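# Move both blue caps from tray to steel dish

## Task

Transfer the two blue caps into the round steel dish that sits next to the tray. The dish must hold no cap of any other colour, and each non-blue cap that began in the tray must finish in the tray. Tray and dish can slide, and both must finish upright and resting directly on the table, not on any other object. At the end nothing may still be in motion. The hand may not squeeze any cap, the tray or the dish between two sides, even gently. The robot may not carry more than 20% of the weight of any of these items, and friction against their sides counts toward that. Finish by opening the hand and withdrawing it.

## Robot and tools

Robot: one arm ending in a five-finger right hand, plus two cameras, cam_high (overview) and cam_wrist (on the hand), each 672x504 pixels. Loose items may occasionally get a brief outside shove. Anything knocked off the table means failure.

Frames. The scene frame has its origin on the table top directly beneath the arm base, with +z up and +y to the left when facing along +x. Positions are in metres and orientation is a wxyz quaternion. The base may sit slightly tilted, and the printed position gets less accurate at long reach. The hand point is a spot fixed to the palm, 0.05 m in front of it, where index pad and thumb tip meet in a pinch. Its own axes: +z runs along the straightened fingers, +y points out of the palm, +x runs across the palm toward the little finger. Straight fingers extend 0.06 to 0.07 m beyond the point. Across the palm the hand spans 0.08 m on the little-finger side. On the thumb side it spans 0.02 m when the thumb is turned in front of the palm and up to 0.09 m otherwise. A wrist bracket on the little-finger side sticks out 0.03 m past the point along +y and 0.11 m across the palm, and it can collide with things.

The row (14 numbers, each in [-1, 1]), used by both execute_actions and move: dx, dy, dz, rx, ry, rz, hand/little, ring, middle, index, thumb_bend, thumb_turn, force_limit, speed.
- dx..rz are an offset, not a pose. They are counted in the hand point's own axes, from its pose in the most recent result that reports it. Before any such result, and for later calls within one reply, they are counted from wherever the robot is when the action starts. 1.0 equals 0.6 m for the position parts and 180 degrees for the rotation parts. rx, ry, rz form a single rotation vector. An all-zero offset is not a pause: it pulls the hand back to that reference pose.
- little, ring, middle, index, thumb_bend and thumb_turn are absolute finger targets. +1 means open or straight and -1 means fully curled. For thumb_turn, +1 is beside the palm and -1 is across in front of it. A pinch is roughly index -0.22, thumb_bend -0.75, thumb_turn -0.57.
- force_limit sets the load at which a closing motor stops, scaled linearly from about 0 N at -1 to 10 N at +1 at the fingertip (15 N for the two thumb motors). It does not limit opening. speed scales linearly from nearly zero at -1 to full at +1, where a full finger stroke takes 0.6 s. For soft grips, close at speed -0.9 or lower.
A motor moves only when its target changes by 0.01 or more. It then runs until it arrives or reaches the force limit, and locks there. To grip harder, raise force_limit and send a target closed beyond hand_measured. To loosen, send a target more open than hand_measured. A whole-hand wrap fits objects 0.035 to 0.08 m wide; turn the thumb in front of the palm before reaching the object.

Tools.
- execute_actions: {"actions": [...], "pictures": bool}. The list is empty to read the state (pictures included), or holds exactly one item. That item is either {"rows": [[14 numbers], ...], "steps": n}, with 1 to 15 rows and n of 12 to 15 control steps of 1/30 s each (default 15; the last row repeats), or a wait {"steps": n} of at most 300 steps, counted from the previous result. Each row is measured from the same reference pose, not from the row before it. The last 12 steps of an action run after its result is returned.
- move: {"target": row, "speed": m/s 0.002 to 0.5 (default 0.25; turning is capped at twice that in rad/s), "stop_force": N 13 to 80, optional}. It drives the hand point in a straight line to the target offset over 0.5 to 10 s and does not avoid obstacles. With stop_force and a very slow speed, the move halts once the wrist senses that much extra push against the direction of travel. Do not use stop_force for moves that rotate the hand or that lift away from a contact. The result has a move: line (done, contact, off_target, moving, held, fault) plus limits such as paced or held, and the distance left to the target.
- wait: {"seconds": 0 to 10}; sends nothing new.
- zoom_image: {"camera": "cam_high" or "cam_wrist", "region": [x0, y0, x1, y1]} in image pixels, at most 504x504.
- show_instructions: {}; shows the reference images.
- finished_scene: {"scene": number}; ends the scene for good.

Results. The state line gives end_effector_position, end_effector_quat_wxyz and velocities. Wrist force and Wrist torque are given in the hand's axes and include an offset (up to about 5.5 N) and noise; each axis saturates near 100 N. Hand target is the pose the controller is currently driving toward. HELD marks steps where the command was not passed on, and pose unreachable means the clearance check changed or blocked a command. hand_measured, hand_stopped_by (moving, target, force, stalled, fault) and hand_load_n list the six hand motors in row order. A load near 0 means the grip has been lost.

Cautions. Each step's command is clipped to within 100 mm and 16 degrees of the measured pose, and commands lag about 0.17 s behind. Large offsets therefore need follow-up calls. Moving with the arm nearly straight can overshoot the requested speed. The arm is stiff, so pushing past a firm contact can trigger a fault stop. This happens at the joint load limits (wrist joints 49.1 N m, elbow 136, shoulder 300) or at 150 N of external force, and the arm then halts for 10 s. Motors heat up while holding loads: MOTOR HOT appears at 70 °C, and at 85 °C the brakes engage. Move gently, avoid drops and knocks, and end with the hand open and clear.

Each tool is called after "Request:" as name(argument=value, ...) on one line, values as JSON.

Reference images:

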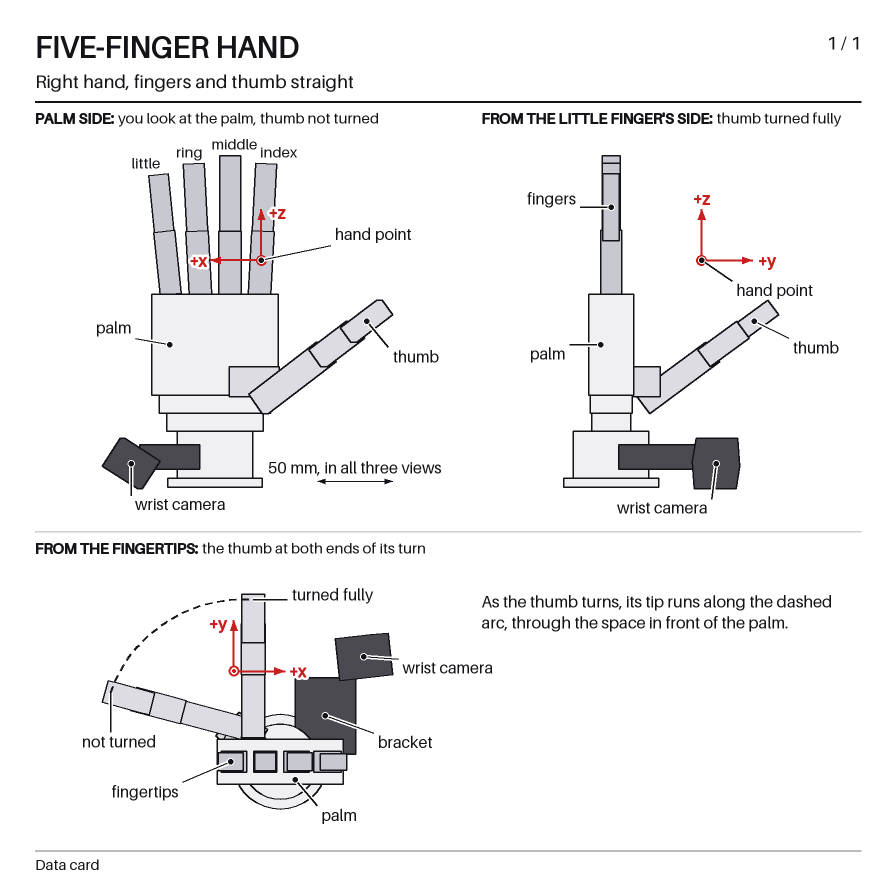

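## Session

I'll start by looking at the scene.

Request:
execute_actions(actions=[])

Scene clock: 0.00 s of 7600.00 s.
end_effector_position=(+0.6544, +0.0637, +0.3855) hand_measured=(+1.000, +1.000, +1.000, +1.000, +1.000, +1.000) hand_load_n=(+0.0, +0.0, +0.0, +0.0, +0.0, +0.0) hand_stopped_by=(target, target, target, target, target, target) hand_force_limit=0.00 hand_speed=-0.80 end_effector_quat_wxyz=(+0.276, +0.836, +0.318, +0.352) end_effector_velocity=(+0.000, -0.002, -0.000) end_effector_angular_velocity=(+0.001, +0.000, -0.002)
Joint positions: [ 0.045 -1.556  2.011  0.209  1.827  0.749]
Joint velocities: [-0.003 -0.     0.     0.    -0.001 -0.   ]
Wrist force (N, on the end effector, along its own x y z axes, offset not removed): no reading
Wrist torque (N m, same axes, about the end effector's origin, offset not removed): no reading
Hand target: +0.654, +0.064, +0.386; +0.276, +0.836, +0.318, +0.352

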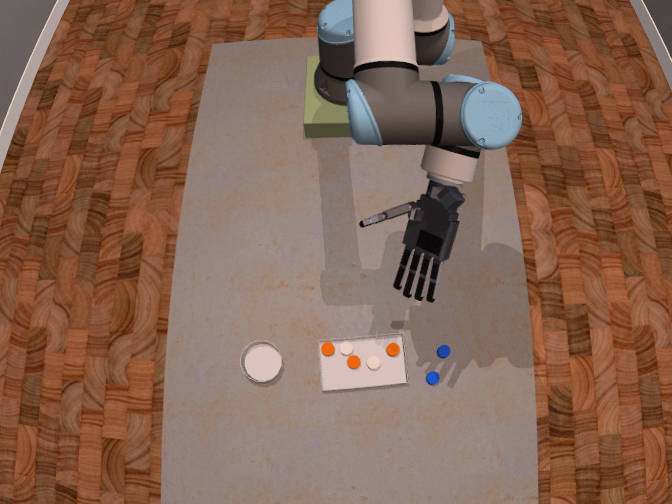

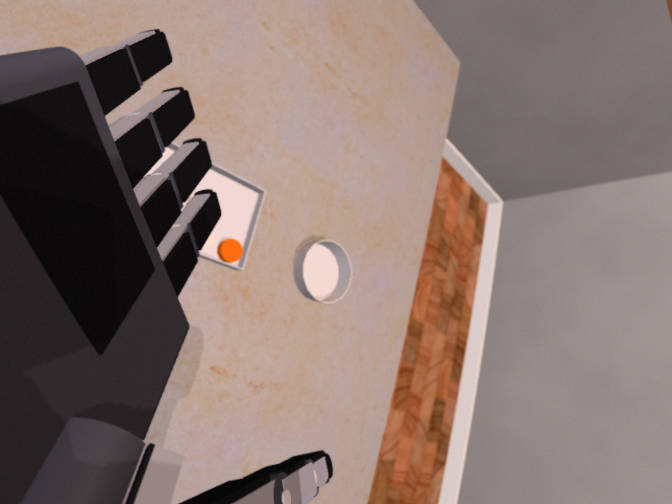

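Request:
zoom_image(camera="cam_high", region=[220, 310, 480, 410])

Request:
zoom_image(camera="cam_high", region=[280, 0, 560, 320])

Region (220, 310, 480, 410) of cam_high's 672x504 image, scaled by 1.938, with more detail than that image has; it fills the top 194 rows of this view, and the rest is white.

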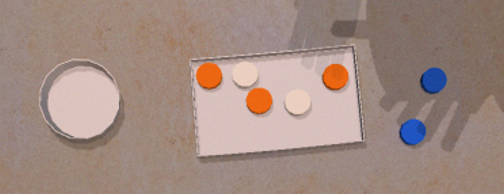

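Region (280, 0, 560, 320) of cam_high's 672x504 image, scaled by 1.575, with more detail than that image has; it fills the left 441 columns of this view, and the rest is white.

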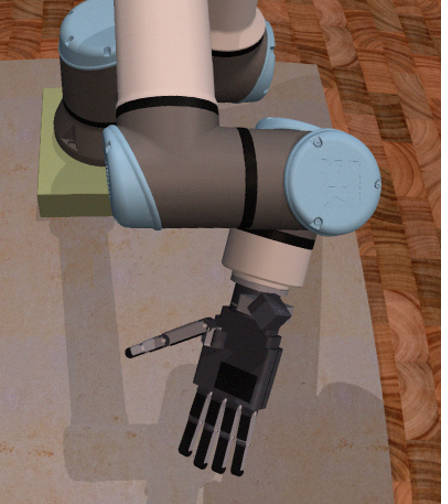

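Request:
zoom_image(camera="cam_high", region=[400, 330, 470, 400])

Request:
zoom_image(camera="cam_high", region=[230, 330, 300, 400])

Request:
zoom_image(camera="cam_wrist", region=[180, 160, 380, 320])

Region (400, 330, 470, 400) of cam_high's 672x504 image, scaled by 7.200, with more detail than that image has.

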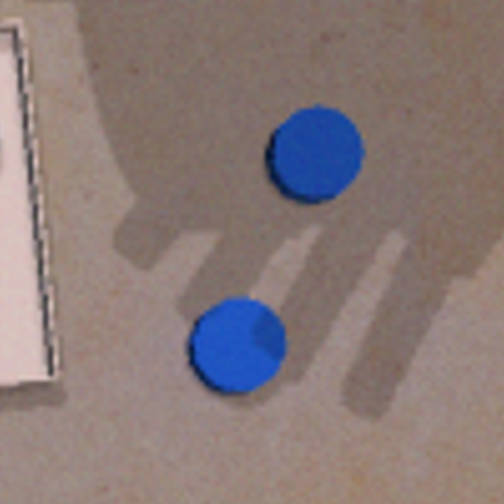

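Region (230, 330, 300, 400) of cam_high's 672x504 image, scaled by 7.200, with more detail than that image has.

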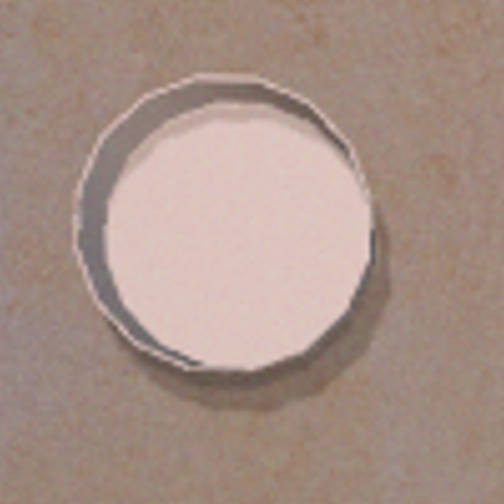

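Region (180, 160, 380, 320) of cam_wrist's 672x504 image, scaled by 2.520, with more detail than that image has; it fills the top 403 rows of this view, and the rest is white.

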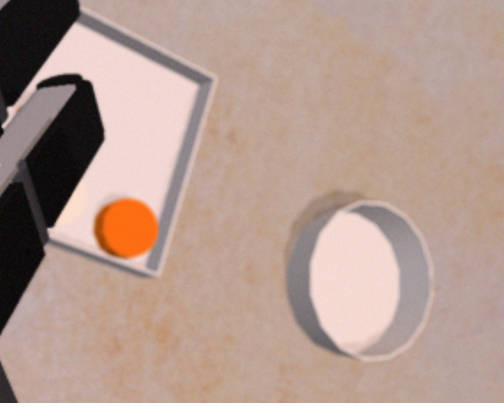

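Request:
zoom_image(camera="cam_high", region=[140, 20, 380, 260])

Request:
zoom_image(camera="cam_high", region=[340, 170, 480, 310])

Request:
zoom_image(camera="cam_high", region=[290, 40, 400, 150])

Region (140, 20, 380, 260) of cam_high's 672x504 image, scaled by 2.100, with more detail than that image has.

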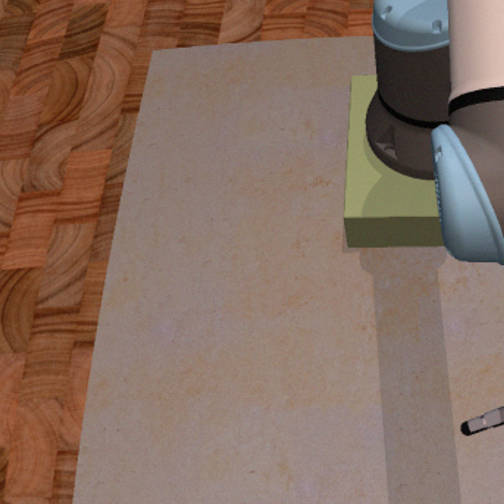

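Region (340, 170, 480, 310) of cam_high's 672x504 image, scaled by 3.600, with more detail than that image has.

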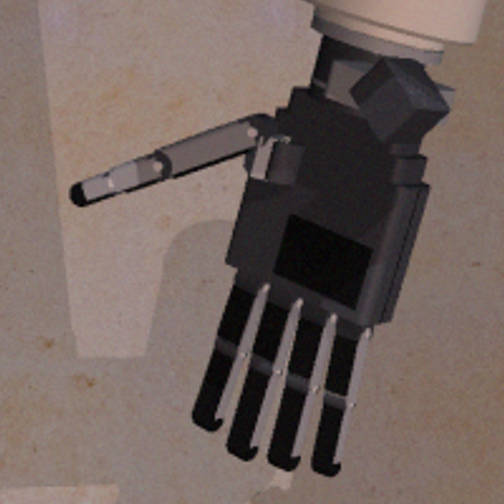

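Region (290, 40, 400, 150) of cam_high's 672x504 image, scaled by 4.582, with more detail than that image has.

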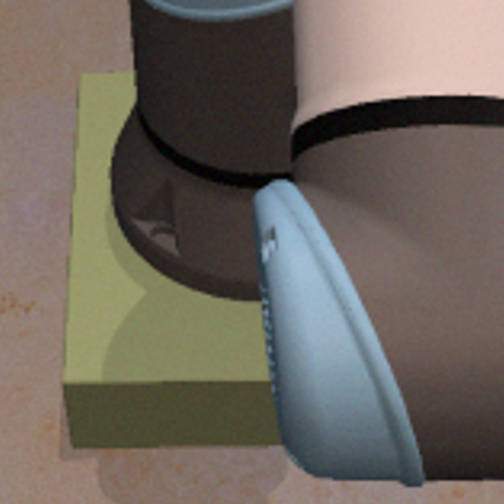

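Request:
zoom_image(camera="cam_wrist", region=[60, 10, 300, 310])

Request:
zoom_image(camera="cam_wrist", region=[140, 354, 400, 504])

Region (60, 10, 300, 310) of cam_wrist's 672x504 image, scaled by 1.680, with more detail than that image has; it fills the left 403 columns of this view, and the rest is white.

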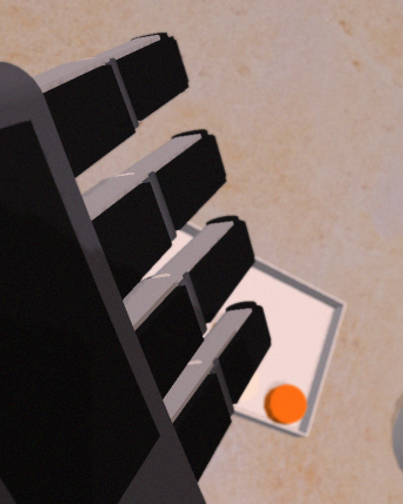

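Region (140, 354, 400, 504) of cam_wrist's 672x504 image, scaled by 1.938, with more detail than that image has; it fills the top 291 rows of this view, and the rest is white.

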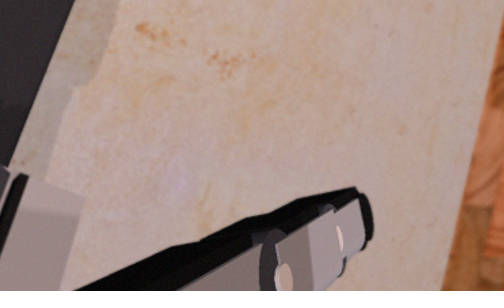

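Request:
move(target=[0.1475, -0.3622, 0.4257, 0.1131, 0.0191, 0.7679, 1, 1, 1, 0.3, 0.2, -0.7, 0, 0], speed=0.5)

Scene clock: 20.10 s of 7600.00 s.
end_effector_position=(+0.8247, +0.2075, +0.1197) hand_measured=(+1.000, +1.000, +1.000, +0.300, +0.200, -0.700) hand_load_n=(+0.0, +0.0, +0.0, +0.0, +0.0, +0.0) hand_stopped_by=(target, target, target, target, target, target) hand_force_limit=0.00 hand_speed=0.00 end_effector_quat_wxyz=(-0.353, +0.613, -0.612, +0.353) end_effector_velocity=(+0.001, +0.001, -0.002) end_effector_angular_velocity=(+0.011, -0.003, -0.007)
Joint positions: [ 0.021 -1.123  1.878 -0.237  1.568  3.147]
Joint velocities: [ 0.001  0.003  0.001 -0.007  0.001  0.013]
Wrist force (N, on the end effector, along its own x y z axes, offset not removed): [2.2 -0.5 -1.3]
Wrist torque (N m, same axes, about the end effector's origin, offset not removed): [0.23 -0.41 -0.05]
Hand target: +0.825, +0.208, +0.120; -0.353, +0.612, -0.613, +0.353
Off the commanded pose: 0.000 m, 0 deg.
Kept back: nothing.
After step 90, 13.97 s passed at rest.
move: done

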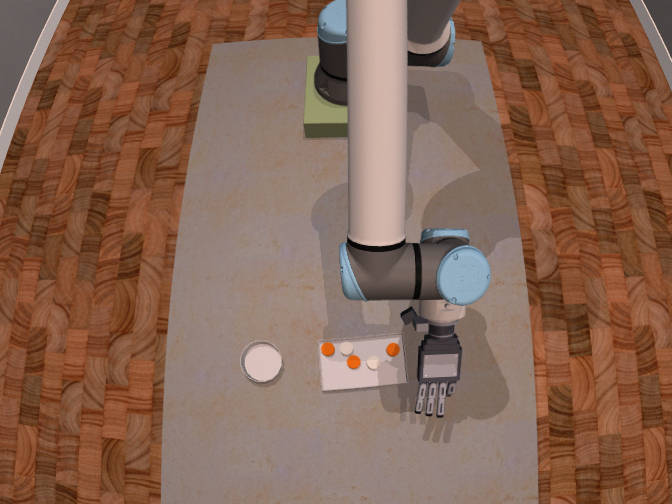

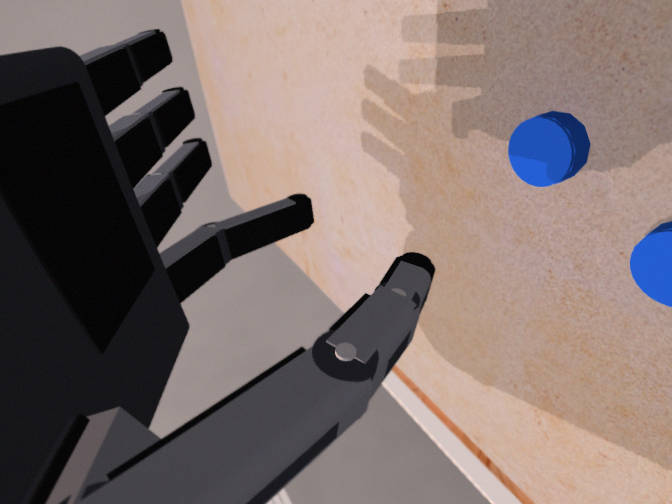

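Request:
zoom_image(camera="cam_wrist", region=[472, 90, 672, 320])

Request:
zoom_image(camera="cam_wrist", region=[150, 130, 480, 460])

Request:
zoom_image(camera="cam_high", region=[380, 290, 520, 430])

Region (472, 90, 672, 320) of cam_wrist's 672x504 image, scaled by 2.191, with more detail than that image has; it fills the left 438 columns of this view, and the rest is white.

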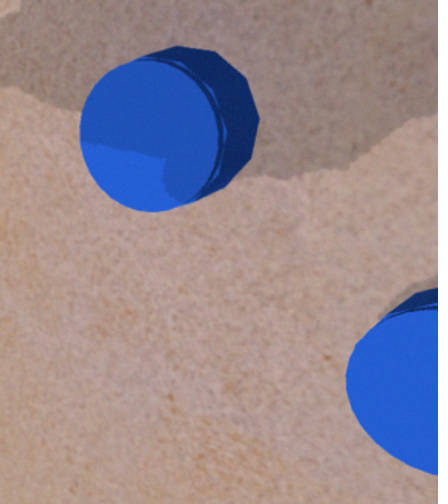

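Region (150, 130, 480, 460) of cam_wrist's 672x504 image, scaled by 1.527, with more detail than that image has.

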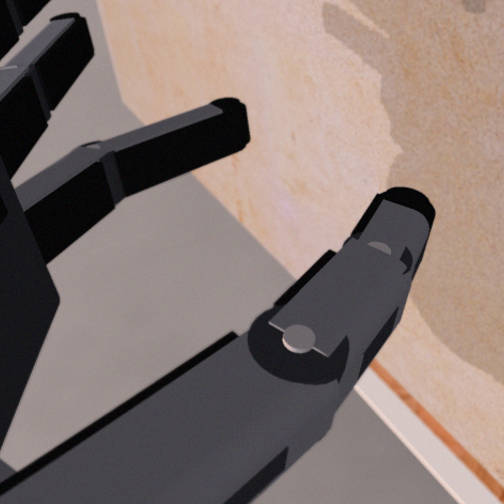

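Region (380, 290, 520, 430) of cam_high's 672x504 image, scaled by 3.600, with more detail than that image has.

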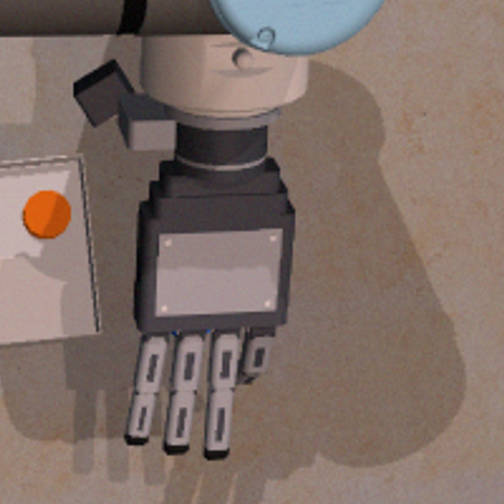

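Request:
move(target=[0.0192, 0.1075, 0.0627, 0, 0, 0, 1, 1, 1, 0.18, 0.4, -0.7, 0, 0], speed=0.15)

Scene clock: 36.57 s of 7600.00 s.
end_effector_position=(+0.8249, +0.1959, +0.0453) hand_measured=(+1.000, +1.000, +1.000, +0.180, +0.400, -0.700) hand_load_n=(+0.0, +0.0, +0.0, +0.0, +0.0, +0.0) hand_stopped_by=(target, target, target, target, target, target) hand_force_limit=0.00 hand_speed=0.00 end_effector_quat_wxyz=(-0.353, +0.613, -0.612, +0.353) end_effector_velocity=(-0.000, +0.000, -0.003) end_effector_angular_velocity=(+0.000, -0.001, +0.001)
Joint positions: [ 0.003 -1.032  1.91  -0.36   1.553  3.139]
Joint velocities: [-0.     0.003  0.001 -0.005 -0.001 -0.   ]
Wrist force (N, on the end effector, along its own x y z axes, offset not removed): [1.2 0.2 1.2]
Wrist torque (N m, same axes, about the end effector's origin, offset not removed): [0.27 -0.31 -0.16]
Hand target: +0.825, +0.196, +0.045; -0.353, +0.613, -0.612, +0.353
Off the commanded pose: 0.000 m, 0 deg.
Kept back: nothing.
After step 90, 12.43 s passed at rest.
move: done

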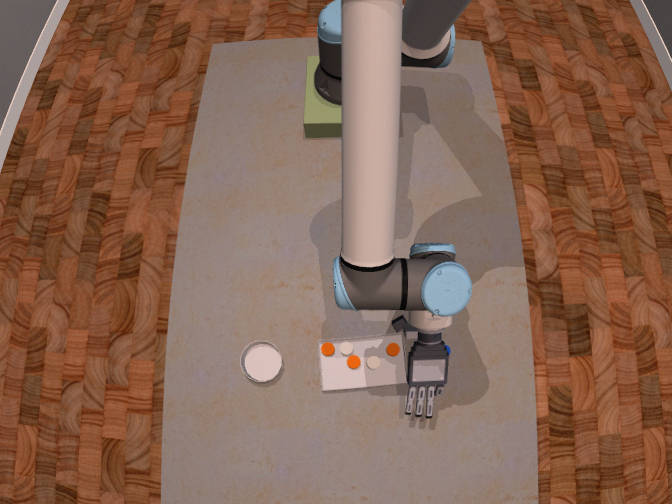

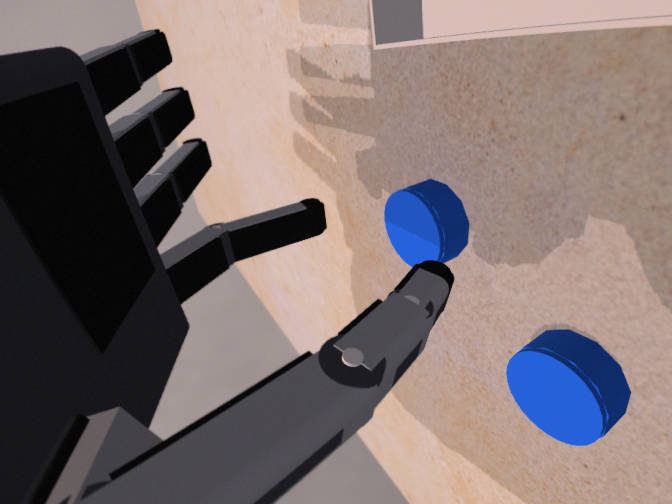

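Request:
zoom_image(camera="cam_wrist", region=[280, 150, 500, 370])

Request:
zoom_image(camera="cam_wrist", region=[470, 290, 672, 490])

Region (280, 150, 500, 370) of cam_wrist's 672x504 image, scaled by 2.291, with more detail than that image has.

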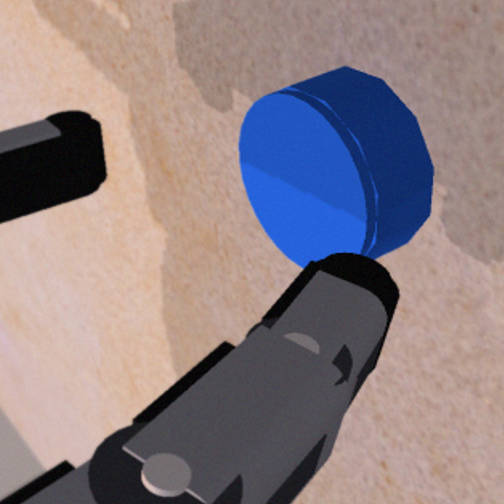

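Region (470, 290, 672, 490) of cam_wrist's 672x504 image, scaled by 2.495, with more detail than that image has; it fills the top 499 rows of this view, and the rest is white.

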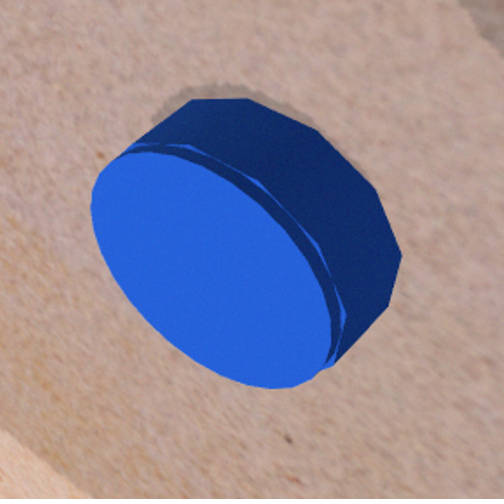

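Request:
zoom_image(camera="cam_wrist", region=[380, 240, 480, 340])

Request:
zoom_image(camera="cam_wrist", region=[250, 170, 350, 270])

Region (380, 240, 480, 340) of cam_wrist's 672x504 image, scaled by 5.040, with more detail than that image has.

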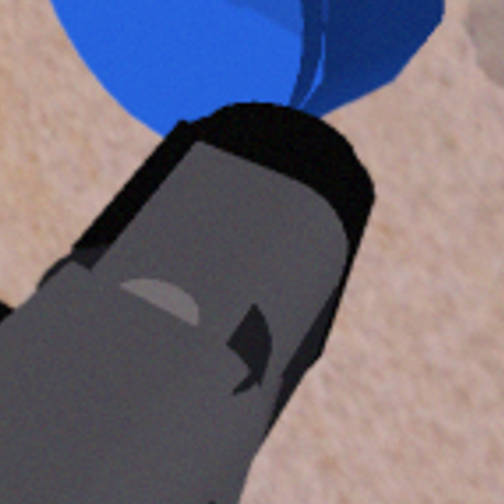

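Region (250, 170, 350, 270) of cam_wrist's 672x504 image, scaled by 5.040, with more detail than that image has.

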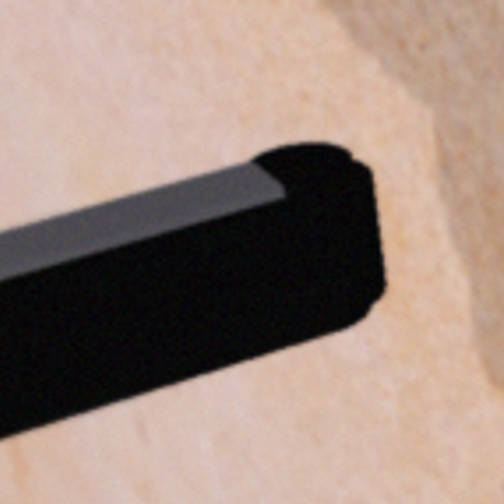

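Request:
move(target=[0.005, 0.0401, 0.0116, 0, 0, 0, 1, 1, 1, 0.15, 0.15, -0.7, 0, 0], speed=0.04)

Scene clock: 47.30 s of 7600.00 s.
end_effector_position=(+0.8189, +0.1929, +0.0213) hand_measured=(+1.000, +1.000, +1.000, +0.150, +0.150, -0.700) hand_load_n=(+0.0, +0.0, +0.0, +0.0, +0.0, +0.0) hand_stopped_by=(target, target, target, target, target, target) hand_force_limit=0.00 hand_speed=0.00 end_effector_quat_wxyz=(-0.353, +0.613, -0.612, +0.353) end_effector_velocity=(-0.001, -0.000, -0.002) end_effector_angular_velocity=(-0.001, -0.001, -0.001)
Joint positions: [-0.002 -1.006  1.929 -0.405  1.549  3.136]
Joint velocities: [-0.     0.002  0.002 -0.005  0.001 -0.   ]
Wrist force (N, on the end effector, along its own x y z axes, offset not removed): [0.0 0.7 -0.1]
Wrist torque (N m, same axes, about the end effector's origin, offset not removed): [0.36 -0.07 -0.08]
Hand target: +0.819, +0.193, +0.021; -0.353, +0.613, -0.612, +0.353
Off the commanded pose: 0.000 m, 0 deg.
Kept back: nothing.
After step 90, 6.73 s passed at rest.
move: done

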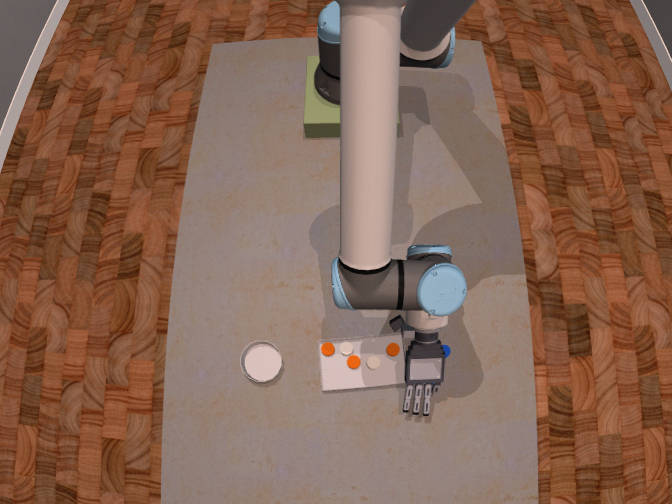

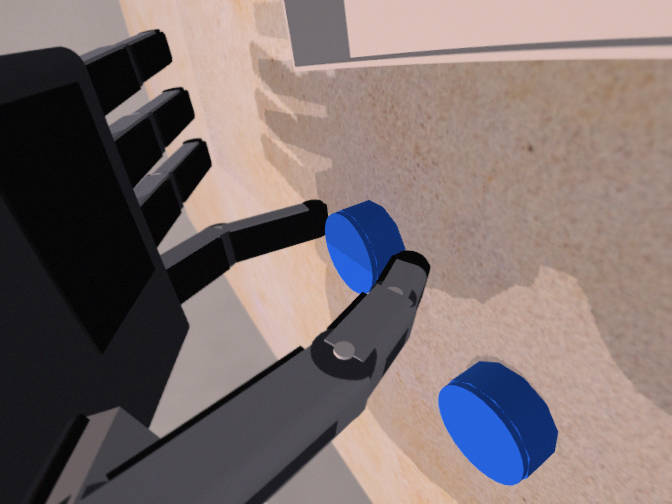

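Request:
zoom_image(camera="cam_wrist", region=[280, 170, 450, 340])

Request:
zoom_image(camera="cam_wrist", region=[420, 340, 584, 504])

Region (280, 170, 450, 340) of cam_wrist's 672x504 image, scaled by 2.965, with more detail than that image has.

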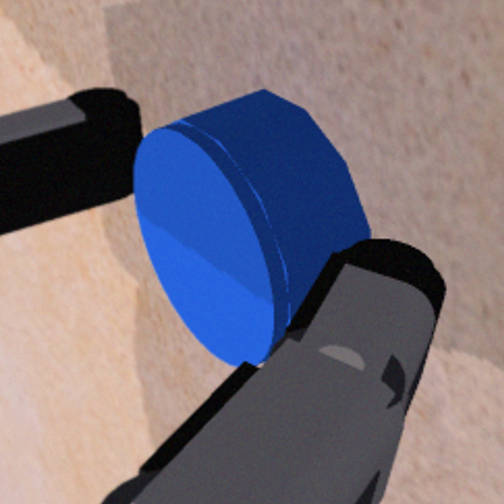

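Region (420, 340, 584, 504) of cam_wrist's 672x504 image, scaled by 3.073, with more detail than that image has.

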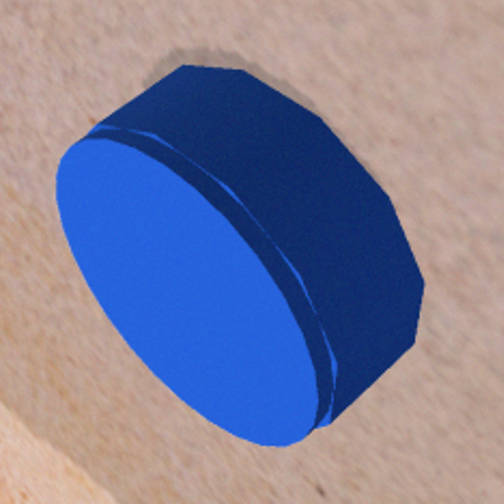

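Request:
execute_actions(actions=[{"rows": [[-0.0003,0,0.0013,0,0,0,1,1,1,0.15,0.15,-0.7,-0.2,-0.85],[-0.0006,0,0.0026,0,0,0,1,1,1,0.15,0.15,-0.7,-0.2,-0.85],[-0.0009,0,0.0039,0,0,0,1,1,1,0.15,0.15,-0.7,-0.2,-0.85],[-0.0012,0,0.0052,0,0,0,1,1,1,-0.4,0.15,-0.7,-0.2,-0.85],[-0.0015,0,0.0065,0,0,0,1,1,1,-0.4,0.15,-0.7,-0.2,-0.85],[-0.0017,0,0.0077,0,0,0,1,1,1,-0.4,0.15,-0.7,-0.2,-0.85]], "steps": 15}])

Request:
execute_actions(actions=[{"steps": 40}], pictures=true)

Scene clock: 50.17 s of 7600.00 s.
end_effector_position=(+0.8191, +0.1929, +0.0208) hand_measured=(+1.000, +1.000, +1.000, +0.150, +0.150, -0.700) hand_load_n=(+0.0, +0.0, +0.0, +0.0, +0.0, +0.0) hand_stopped_by=(target, target, target, target, target, target) hand_force_limit=-0.20 hand_speed=-0.85 end_effector_quat_wxyz=(-0.353, +0.613, -0.612, +0.353) end_effector_velocity=(+0.009, +0.003, -0.004) end_effector_angular_velocity=(-0.000, +0.001, +0.003)
Joint positions: [-0.002 -1.006  1.929 -0.405  1.549  3.136]
Joint velocities: [ 0.004  0.016 -0.02   0.004  0.001  0.   ]
Wrist force (N, on the end effector, along its own x y z axes, offset not removed): [0.6 0.1 0.9]
Wrist torque (N m, same axes, about the end effector's origin, offset not removed): [0.16 -0.28 -0.01]
Steps of this call (steps 1 to 83: nothing new was sent; steps 84 to 86: the first 3 steps of this action). Readings (end_effector_position | what the end effector reports):
84: (+0.8188, +0.1929, +0.0210) | hand_measured=(+1.000, +1.000, +1.000, +0.150, +0.150, -0.700) hand_load_n=(+0.0, +0.0, +0.0, +0.0, +0.0, +0.0) hand_stopped_by=(target, target, target, target, target, target) hand_force_limit=-0.20 hand_speed=-0.85
85: (+0.8189, +0.1929, +0.0209) | hand_measured=(+1.000, +1.000, +1.000, +0.150, +0.150, -0.700) hand_load_n=(+0.0, +0.0, +0.0, +0.0, +0.0, +0.0) hand_stopped_by=(target, target, target, target, target, target) hand_force_limit=-0.20 hand_speed=-0.85
86: the state above

Scene clock: 51.50 s of 7600.00 s.
end_effector_position=(+0.8229, +0.1939, +0.0190) hand_measured=(+1.000, +1.000, +1.000, -0.040, +0.150, -0.700) hand_load_n=(+0.0, +0.0, +0.0, +4.5, +0.0, -1.0) hand_stopped_by=(target, target, target, force, target, target) hand_force_limit=-0.20 hand_speed=-0.85 end_effector_quat_wxyz=(-0.353, +0.613, -0.612, +0.353) end_effector_velocity=(-0.001, +0.001, +0.000) end_effector_angular_velocity=(-0.000, +0.001, +0.001)
Joint positions: [ 0.    -0.999  1.921 -0.404  1.55   3.137]
Joint velocities: [ 0.001 -0.     0.     0.001  0.    -0.   ]
Wrist force (N, on the end effector, along its own x y z axes, offset not removed): [0.6 -10.6 -6.9]
Wrist torque (N m, same axes, about the end effector's origin, offset not removed): [-0.09 0.10 -0.26]
Hand target: +0.823, +0.194, +0.019; -0.353, +0.613, -0.612, +0.353
Off the commanded pose: 0.000 m, 0 deg.
Kept back: nothing.
Steps of this call (steps 1 to 12: the last 12 steps of your previous action; steps 13 to 40: nothing new was sent). Readings (end_effector_position | what the end effector reports):
1: (+0.8195, +0.1930, +0.0206) | hand_measured=(+1.000, +1.000, +1.000, +0.150, +0.150, -0.700) hand_load_n=(+0.0, +0.0, +0.0, +0.0, +0.0, +0.0) hand_stopped_by=(target, target, target, moving, target, target) hand_force_limit=-0.20 hand_speed=-0.85
2: (+0.8199, +0.1931, +0.0204) | hand_measured=(+1.000, +1.000, +1.000, +0.150, +0.150, -0.700) hand_load_n=(+0.0, +0.0, +0.0, +0.0, +0.0, +0.0) hand_stopped_by=(target, target, target, moving, target, target) hand_force_limit=-0.20 hand_speed=-0.85
4: (+0.8210, +0.1933, +0.0199) | hand_measured=(+1.000, +1.000, +1.000, +0.142, +0.150, -0.700) hand_load_n=(+0.0, +0.0, +0.0, +0.0, +0.0, +0.0) hand_stopped_by=(target, target, target, moving, target, target) hand_force_limit=-0.20 hand_speed=-0.85
8: (+0.8223, +0.1937, +0.0193) | hand_measured=(+1.000, +1.000, +1.000, +0.110, +0.150, -0.700) hand_load_n=(+0.0, +0.0, +0.0, +0.0, -0.5, -0.5) hand_stopped_by=(target, target, target, moving, target, target) hand_force_limit=-0.20 hand_speed=-0.85
40: the state above

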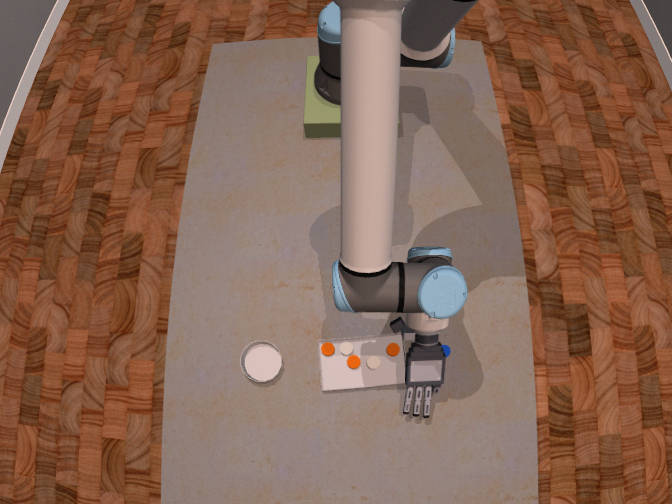

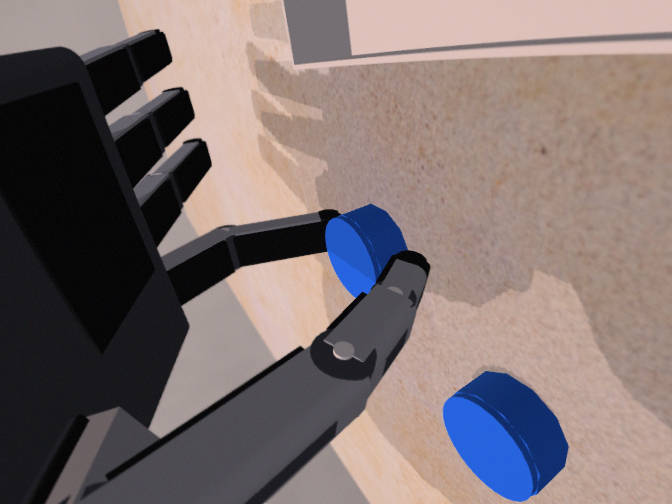

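Request:
execute_actions(actions=[{"rows": [[0,-0.001,-0.0006,0,0,0,1,1,1,-0.4,0.15,-0.7,-0.2,-0.9],[0,-0.002,-0.0012,0,0,0,1,1,1,-0.4,0.15,-0.7,-0.2,-0.9],[0,-0.003,-0.0017,0,0,0,1,1,1,-0.4,0.15,-0.7,-0.2,-0.9],[0,-0.003,-0.0017,0,0,0,1,1,1,-0.4,0.15,-0.7,-0.2,-0.9],[0,-0.003,-0.0017,0,0,0,1,1,1,-0.4,0.15,-0.7,-0.2,-0.9],[0,-0.003,-0.0017,0,0,0,1,1,1,-0.4,0.15,-0.7,-0.2,-0.9],[0,-0.003,-0.0017,0,0,0,1,1,1,-0.45,0.15,-0.7,-0.1,-0.9]], "steps": 15}])

Request:
execute_actions(actions=[{"steps": 16}])

Scene clock: 52.27 s of 7600.00 s.
end_effector_position=(+0.8228, +0.1939, +0.0192) hand_measured=(+1.000, +1.000, +1.000, -0.040, +0.150, -0.700) hand_load_n=(+0.0, +0.0, +0.0, +5.0, +0.0, -1.0) hand_stopped_by=(target, target, target, force, target, target) hand_force_limit=-0.20 hand_speed=-0.90 end_effector_quat_wxyz=(-0.353, +0.613, -0.612, +0.353) end_effector_velocity=(-0.002, +0.002, +0.007) end_effector_angular_velocity=(-0.001, +0.004, +0.002)
Joint positions: [ 0.    -0.999  1.921 -0.403  1.55   3.137]
Joint velocities: [ 0.003 -0.011  0.     0.015  0.001 -0.   ]
Wrist force (N, on the end effector, along its own x y z axes, offset not removed): [1.9 -10.1 -5.2]
Wrist torque (N m, same axes, about the end effector's origin, offset not removed): [-0.21 -0.24 -0.03]
Steps of this call (steps 1 to 20: nothing new was sent; steps 21 to 23: the first 3 steps of this action). Readings (end_effector_position | what the end effector reports):
21: (+0.8229, +0.1939, +0.0190) | hand_measured=(+1.000, +1.000, +1.000, -0.040, +0.150, -0.700) hand_load_n=(+0.0, +0.0, +0.0, +4.5, +0.0, -1.0) hand_stopped_by=(target, target, target, force, target, target) hand_force_limit=-0.20 hand_speed=-0.90
22: (+0.8229, +0.1939, +0.0190) | hand_measured=(+1.000, +1.000, +1.000, -0.040, +0.150, -0.700) hand_load_n=(+0.0, +0.0, +0.0, +4.5, +0.0, -1.0) hand_stopped_by=(target, target, target, force, target, target) hand_force_limit=-0.20 hand_speed=-0.90
23: the state above

Scene clock: 52.80 s of 7600.00 s.
end_effector_position=(+0.8229, +0.1939, +0.0210) hand_measured=(+1.000, +1.000, +1.000, -0.048, +0.152, -0.700) hand_load_n=(+0.0, +0.0, +0.0, +4.5, +4.5, +0.0) hand_stopped_by=(target, target, target, force, target, target) hand_force_limit=-0.10 hand_speed=-0.90 end_effector_quat_wxyz=(-0.353, +0.613, -0.612, +0.353) end_effector_velocity=(-0.000, +0.000, +0.000) end_effector_angular_velocity=(+0.000, -0.000, +0.000)
Joint positions: [ 0.    -1.002  1.92  -0.401  1.55   3.137]
Joint velocities: [ 0.001 -0.     0.    -0.     0.     0.   ]
Wrist force (N, on the end effector, along its own x y z axes, offset not removed): [0.4 1.3 0.5]
Wrist torque (N m, same axes, about the end effector's origin, offset not removed): [0.39 -0.32 0.01]
Hand target: +0.823, +0.194, +0.021; -0.353, +0.613, -0.612, +0.353
Off the commanded pose: 0.000 m, 0 deg.
Kept back: nothing.
Steps of this call (steps 1 to 12: the last 12 steps of your previous action; steps 13 to 16: nothing new was sent). Readings (end_effector_position | what the end effector reports):
1: (+0.8228, +0.1939, +0.0195) | hand_measured=(+1.000, +1.000, +1.000, -0.040, +0.150, -0.700) hand_load_n=(+0.0, +0.0, +0.0, +4.5, +0.0, -1.0) hand_stopped_by=(target, target, target, force, target, target) hand_force_limit=-0.20 hand_speed=-0.90
2: (+0.8227, +0.1939, +0.0197) | hand_measured=(+1.000, +1.000, +1.000, -0.040, +0.150, -0.700) hand_load_n=(+0.0, +0.0, +0.0, +4.5, +0.5, -1.0) hand_stopped_by=(target, target, target, force, target, target) hand_force_limit=-0.20 hand_speed=-0.90
4: (+0.8227, +0.1939, +0.0202) | hand_measured=(+1.000, +1.000, +1.000, -0.040, +0.152, -0.700) hand_load_n=(+0.0, +0.0, +0.0, +3.5, +2.5, -0.5) hand_stopped_by=(target, target, target, moving, target, target) hand_force_limit=-0.10 hand_speed=-0.90
8: (+0.8228, +0.1939, +0.0207) | hand_measured=(+1.000, +1.000, +1.000, -0.050, +0.152, -0.700) hand_load_n=(+0.0, +0.0, +0.0, +5.0, +4.5, +0.0) hand_stopped_by=(target, target, target, force, target, target) hand_force_limit=-0.10 hand_speed=-0.90
16: the state above

Request:
move(target=[0, -0.0678, -0.0392, 0, 0, 0, 1, 1, 1, -0.45, 0.15, -0.7, -0.1, -0.9], speed=0.15)

Request:
move(target=[0.6948, 0.0218, -0.0613, 0, 0, 0, 1, 1, 1, -0.45, 0.15, -0.7, -0.1, -0.9], speed=0.4)

Scene clock: 58.10 s of 7600.00 s.
end_effector_position=(+0.8230, +0.1940, +0.0677) hand_measured=(+1.000, +1.000, +1.000, -0.048, +0.152, -0.700) hand_load_n=(+0.0, +0.0, +0.0, +4.5, +4.5, +0.0) hand_stopped_by=(target, target, target, force, target, target) hand_force_limit=-0.10 hand_speed=-0.90 end_effector_quat_wxyz=(-0.353, +0.613, -0.612, +0.353) end_effector_velocity=(-0.000, -0.000, +0.002) end_effector_angular_velocity=(+0.001, +0.001, +0.000)
Joint positions: [-0.    -1.064  1.909 -0.326  1.55   3.137]
Joint velocities: [-0.001 -0.003 -0.     0.004 -0.001  0.   ]
Wrist force (N, on the end effector, along its own x y z axes, offset not removed): [-2.3 1.2 2.2]
Wrist torque (N m, same axes, about the end effector's origin, offset not removed): [0.26 0.15 -0.18]
Hand target: +0.823, +0.194, +0.068; -0.353, +0.613, -0.612, +0.353
Off the commanded pose: 0.000 m, 0 deg.
Kept back: nothing.
After step 90, 1.37 s passed at rest.
move: done

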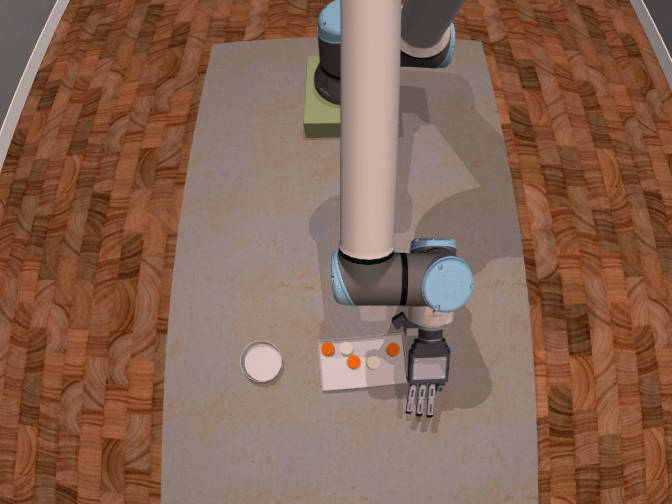

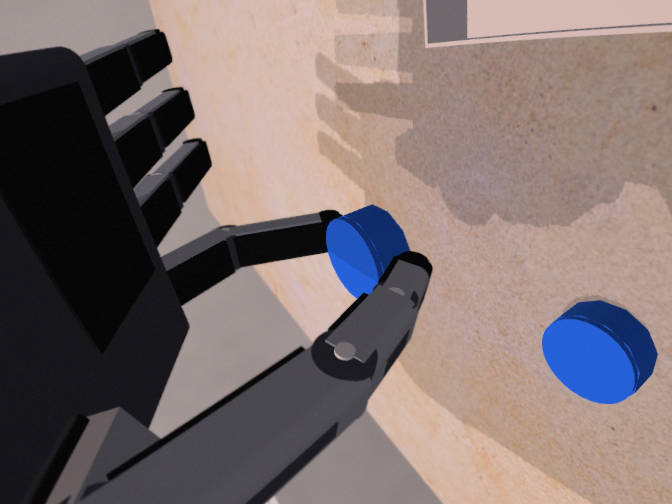

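Scene clock: 59.90 s of 7600.00 s.
end_effector_position=(+0.7854, -0.2230, +0.0753) hand_measured=(+1.000, +1.000, +1.000, -0.048, +0.152, -0.700) hand_load_n=(+0.0, +0.0, +0.0, +4.5, +4.5, +0.0) hand_stopped_by=(target, target, target, force, target, target) hand_force_limit=-0.10 hand_speed=-0.90 end_effector_quat_wxyz=(-0.353, +0.613, -0.612, +0.353) end_effector_velocity=(-0.000, -0.003, +0.000) end_effector_angular_velocity=(-0.001, +0.000, -0.000)
Joint positions: [-0.67  -1.052  1.896 -0.205  0.982  2.758]
Joint velocities: [-0.004  0.001 -0.003  0.003 -0.002 -0.004]
Wrist force (N, on the end effector, along its own x y z axes, offset not removed): [0.5 -2.0 -1.3]
Wrist torque (N m, same axes, about the end effector's origin, offset not removed): [-0.14 -0.15 -0.20]
Hand target: +0.785, -0.223, +0.075; -0.353, +0.613, -0.612, +0.353
Off the commanded pose: 0.000 m, 0 deg.
Kept back: nothing.
move: done

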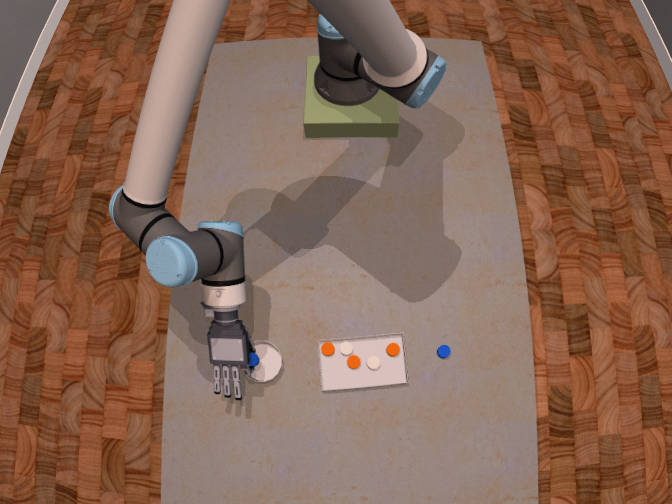

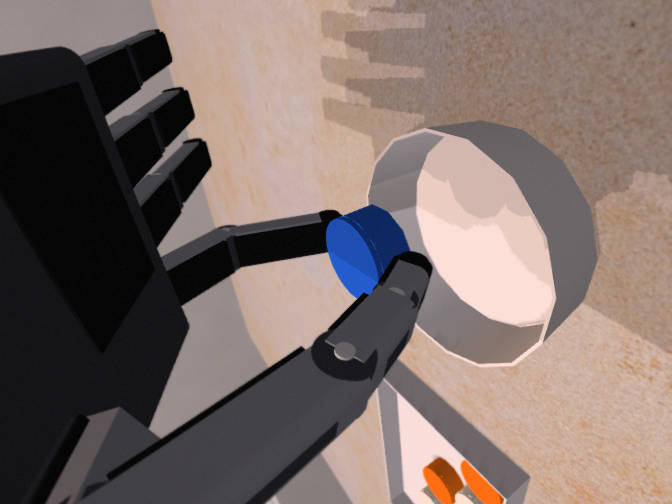

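Request:
zoom_image(camera="cam_wrist", region=[320, 100, 620, 400])

Request:
zoom_image(camera="cam_high", region=[190, 300, 310, 420])

Region (320, 100, 620, 400) of cam_wrist's 672x504 image, scaled by 1.680, with more detail than that image has.

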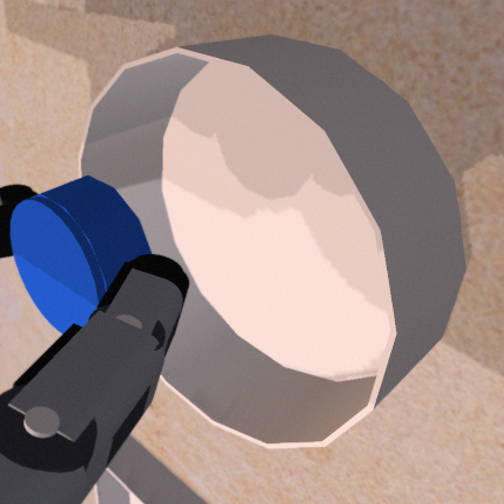

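Region (190, 300, 310, 420) of cam_high's 672x504 image, scaled by 4.200, with more detail than that image has.

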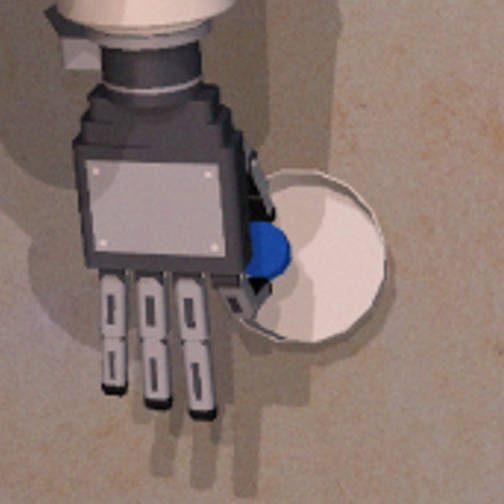

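Request:
move(target=[0, 0.0685, 0.0424, 0, 0, 0, 1, 1, 1, -0.45, 0.15, -0.7, -0.1, -0.9], speed=0.06)

Scene clock: 65.33 s of 7600.00 s.
end_effector_position=(+0.7868, -0.2231, +0.0272) hand_measured=(+1.000, +1.000, +1.000, -0.048, +0.152, -0.700) hand_load_n=(+0.0, +0.0, +0.0, +4.5, +4.5, +0.0) hand_stopped_by=(target, target, target, force, target, target) hand_force_limit=-0.10 hand_speed=-0.90 end_effector_quat_wxyz=(-0.353, +0.613, -0.612, +0.353) end_effector_velocity=(+0.001, +0.000, -0.002) end_effector_angular_velocity=(-0.001, -0.001, +0.000)
Joint positions: [-0.668 -0.987  1.905 -0.281  0.984  2.759]
Joint velocities: [ 0.001  0.003 -0.    -0.004  0.001  0.001]
Wrist force (N, on the end effector, along its own x y z axes, offset not removed): [2.2 -0.9 -3.2]
Wrist torque (N m, same axes, about the end effector's origin, offset not removed): [0.33 -0.38 -0.09]
Hand target: +0.787, -0.223, +0.027; -0.353, +0.613, -0.612, +0.353
Off the commanded pose: 0.000 m, 0 deg.
Kept back: nothing.
After step 90, 1.20 s passed at rest.
move: done

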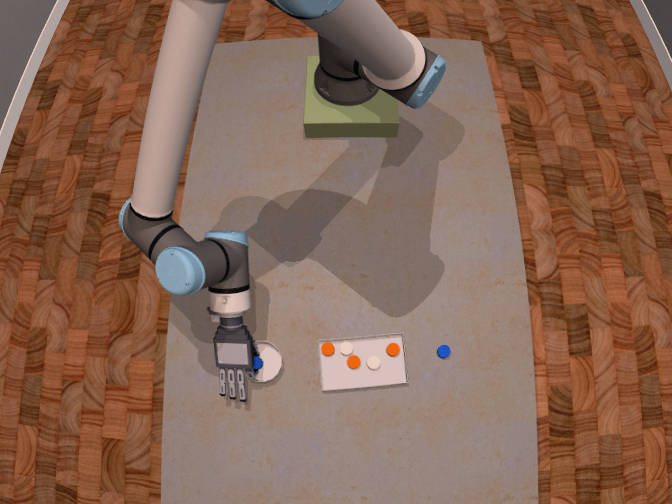

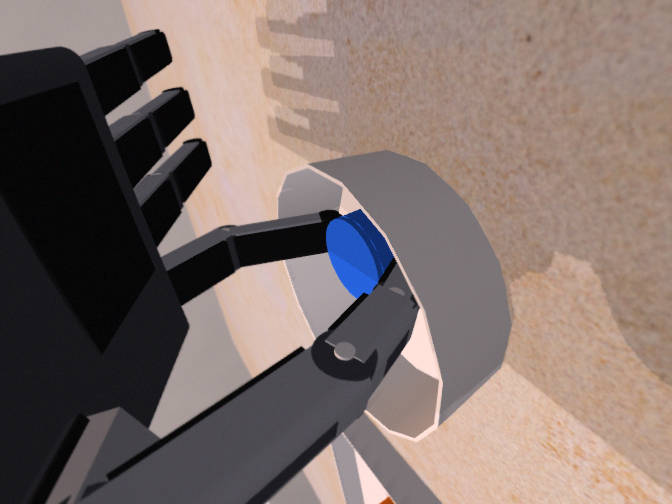

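Request:
zoom_image(camera="cam_wrist", region=[240, 140, 540, 460])

Request:
zoom_image(camera="cam_high", region=[220, 325, 300, 405])

Region (240, 140, 540, 460) of cam_wrist's 672x504 image, scaled by 1.575, with more detail than that image has; it fills the left 472 columns of this view, and the rest is white.

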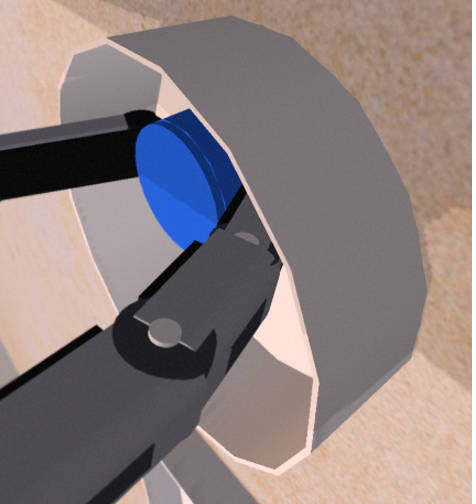

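Region (220, 325, 300, 405) of cam_high's 672x504 image, scaled by 6.300, with more detail than that image has.

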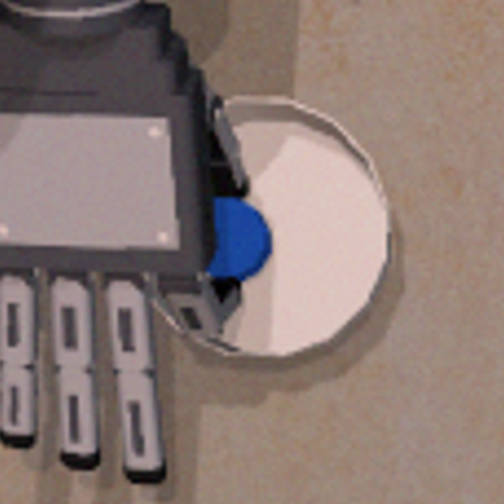

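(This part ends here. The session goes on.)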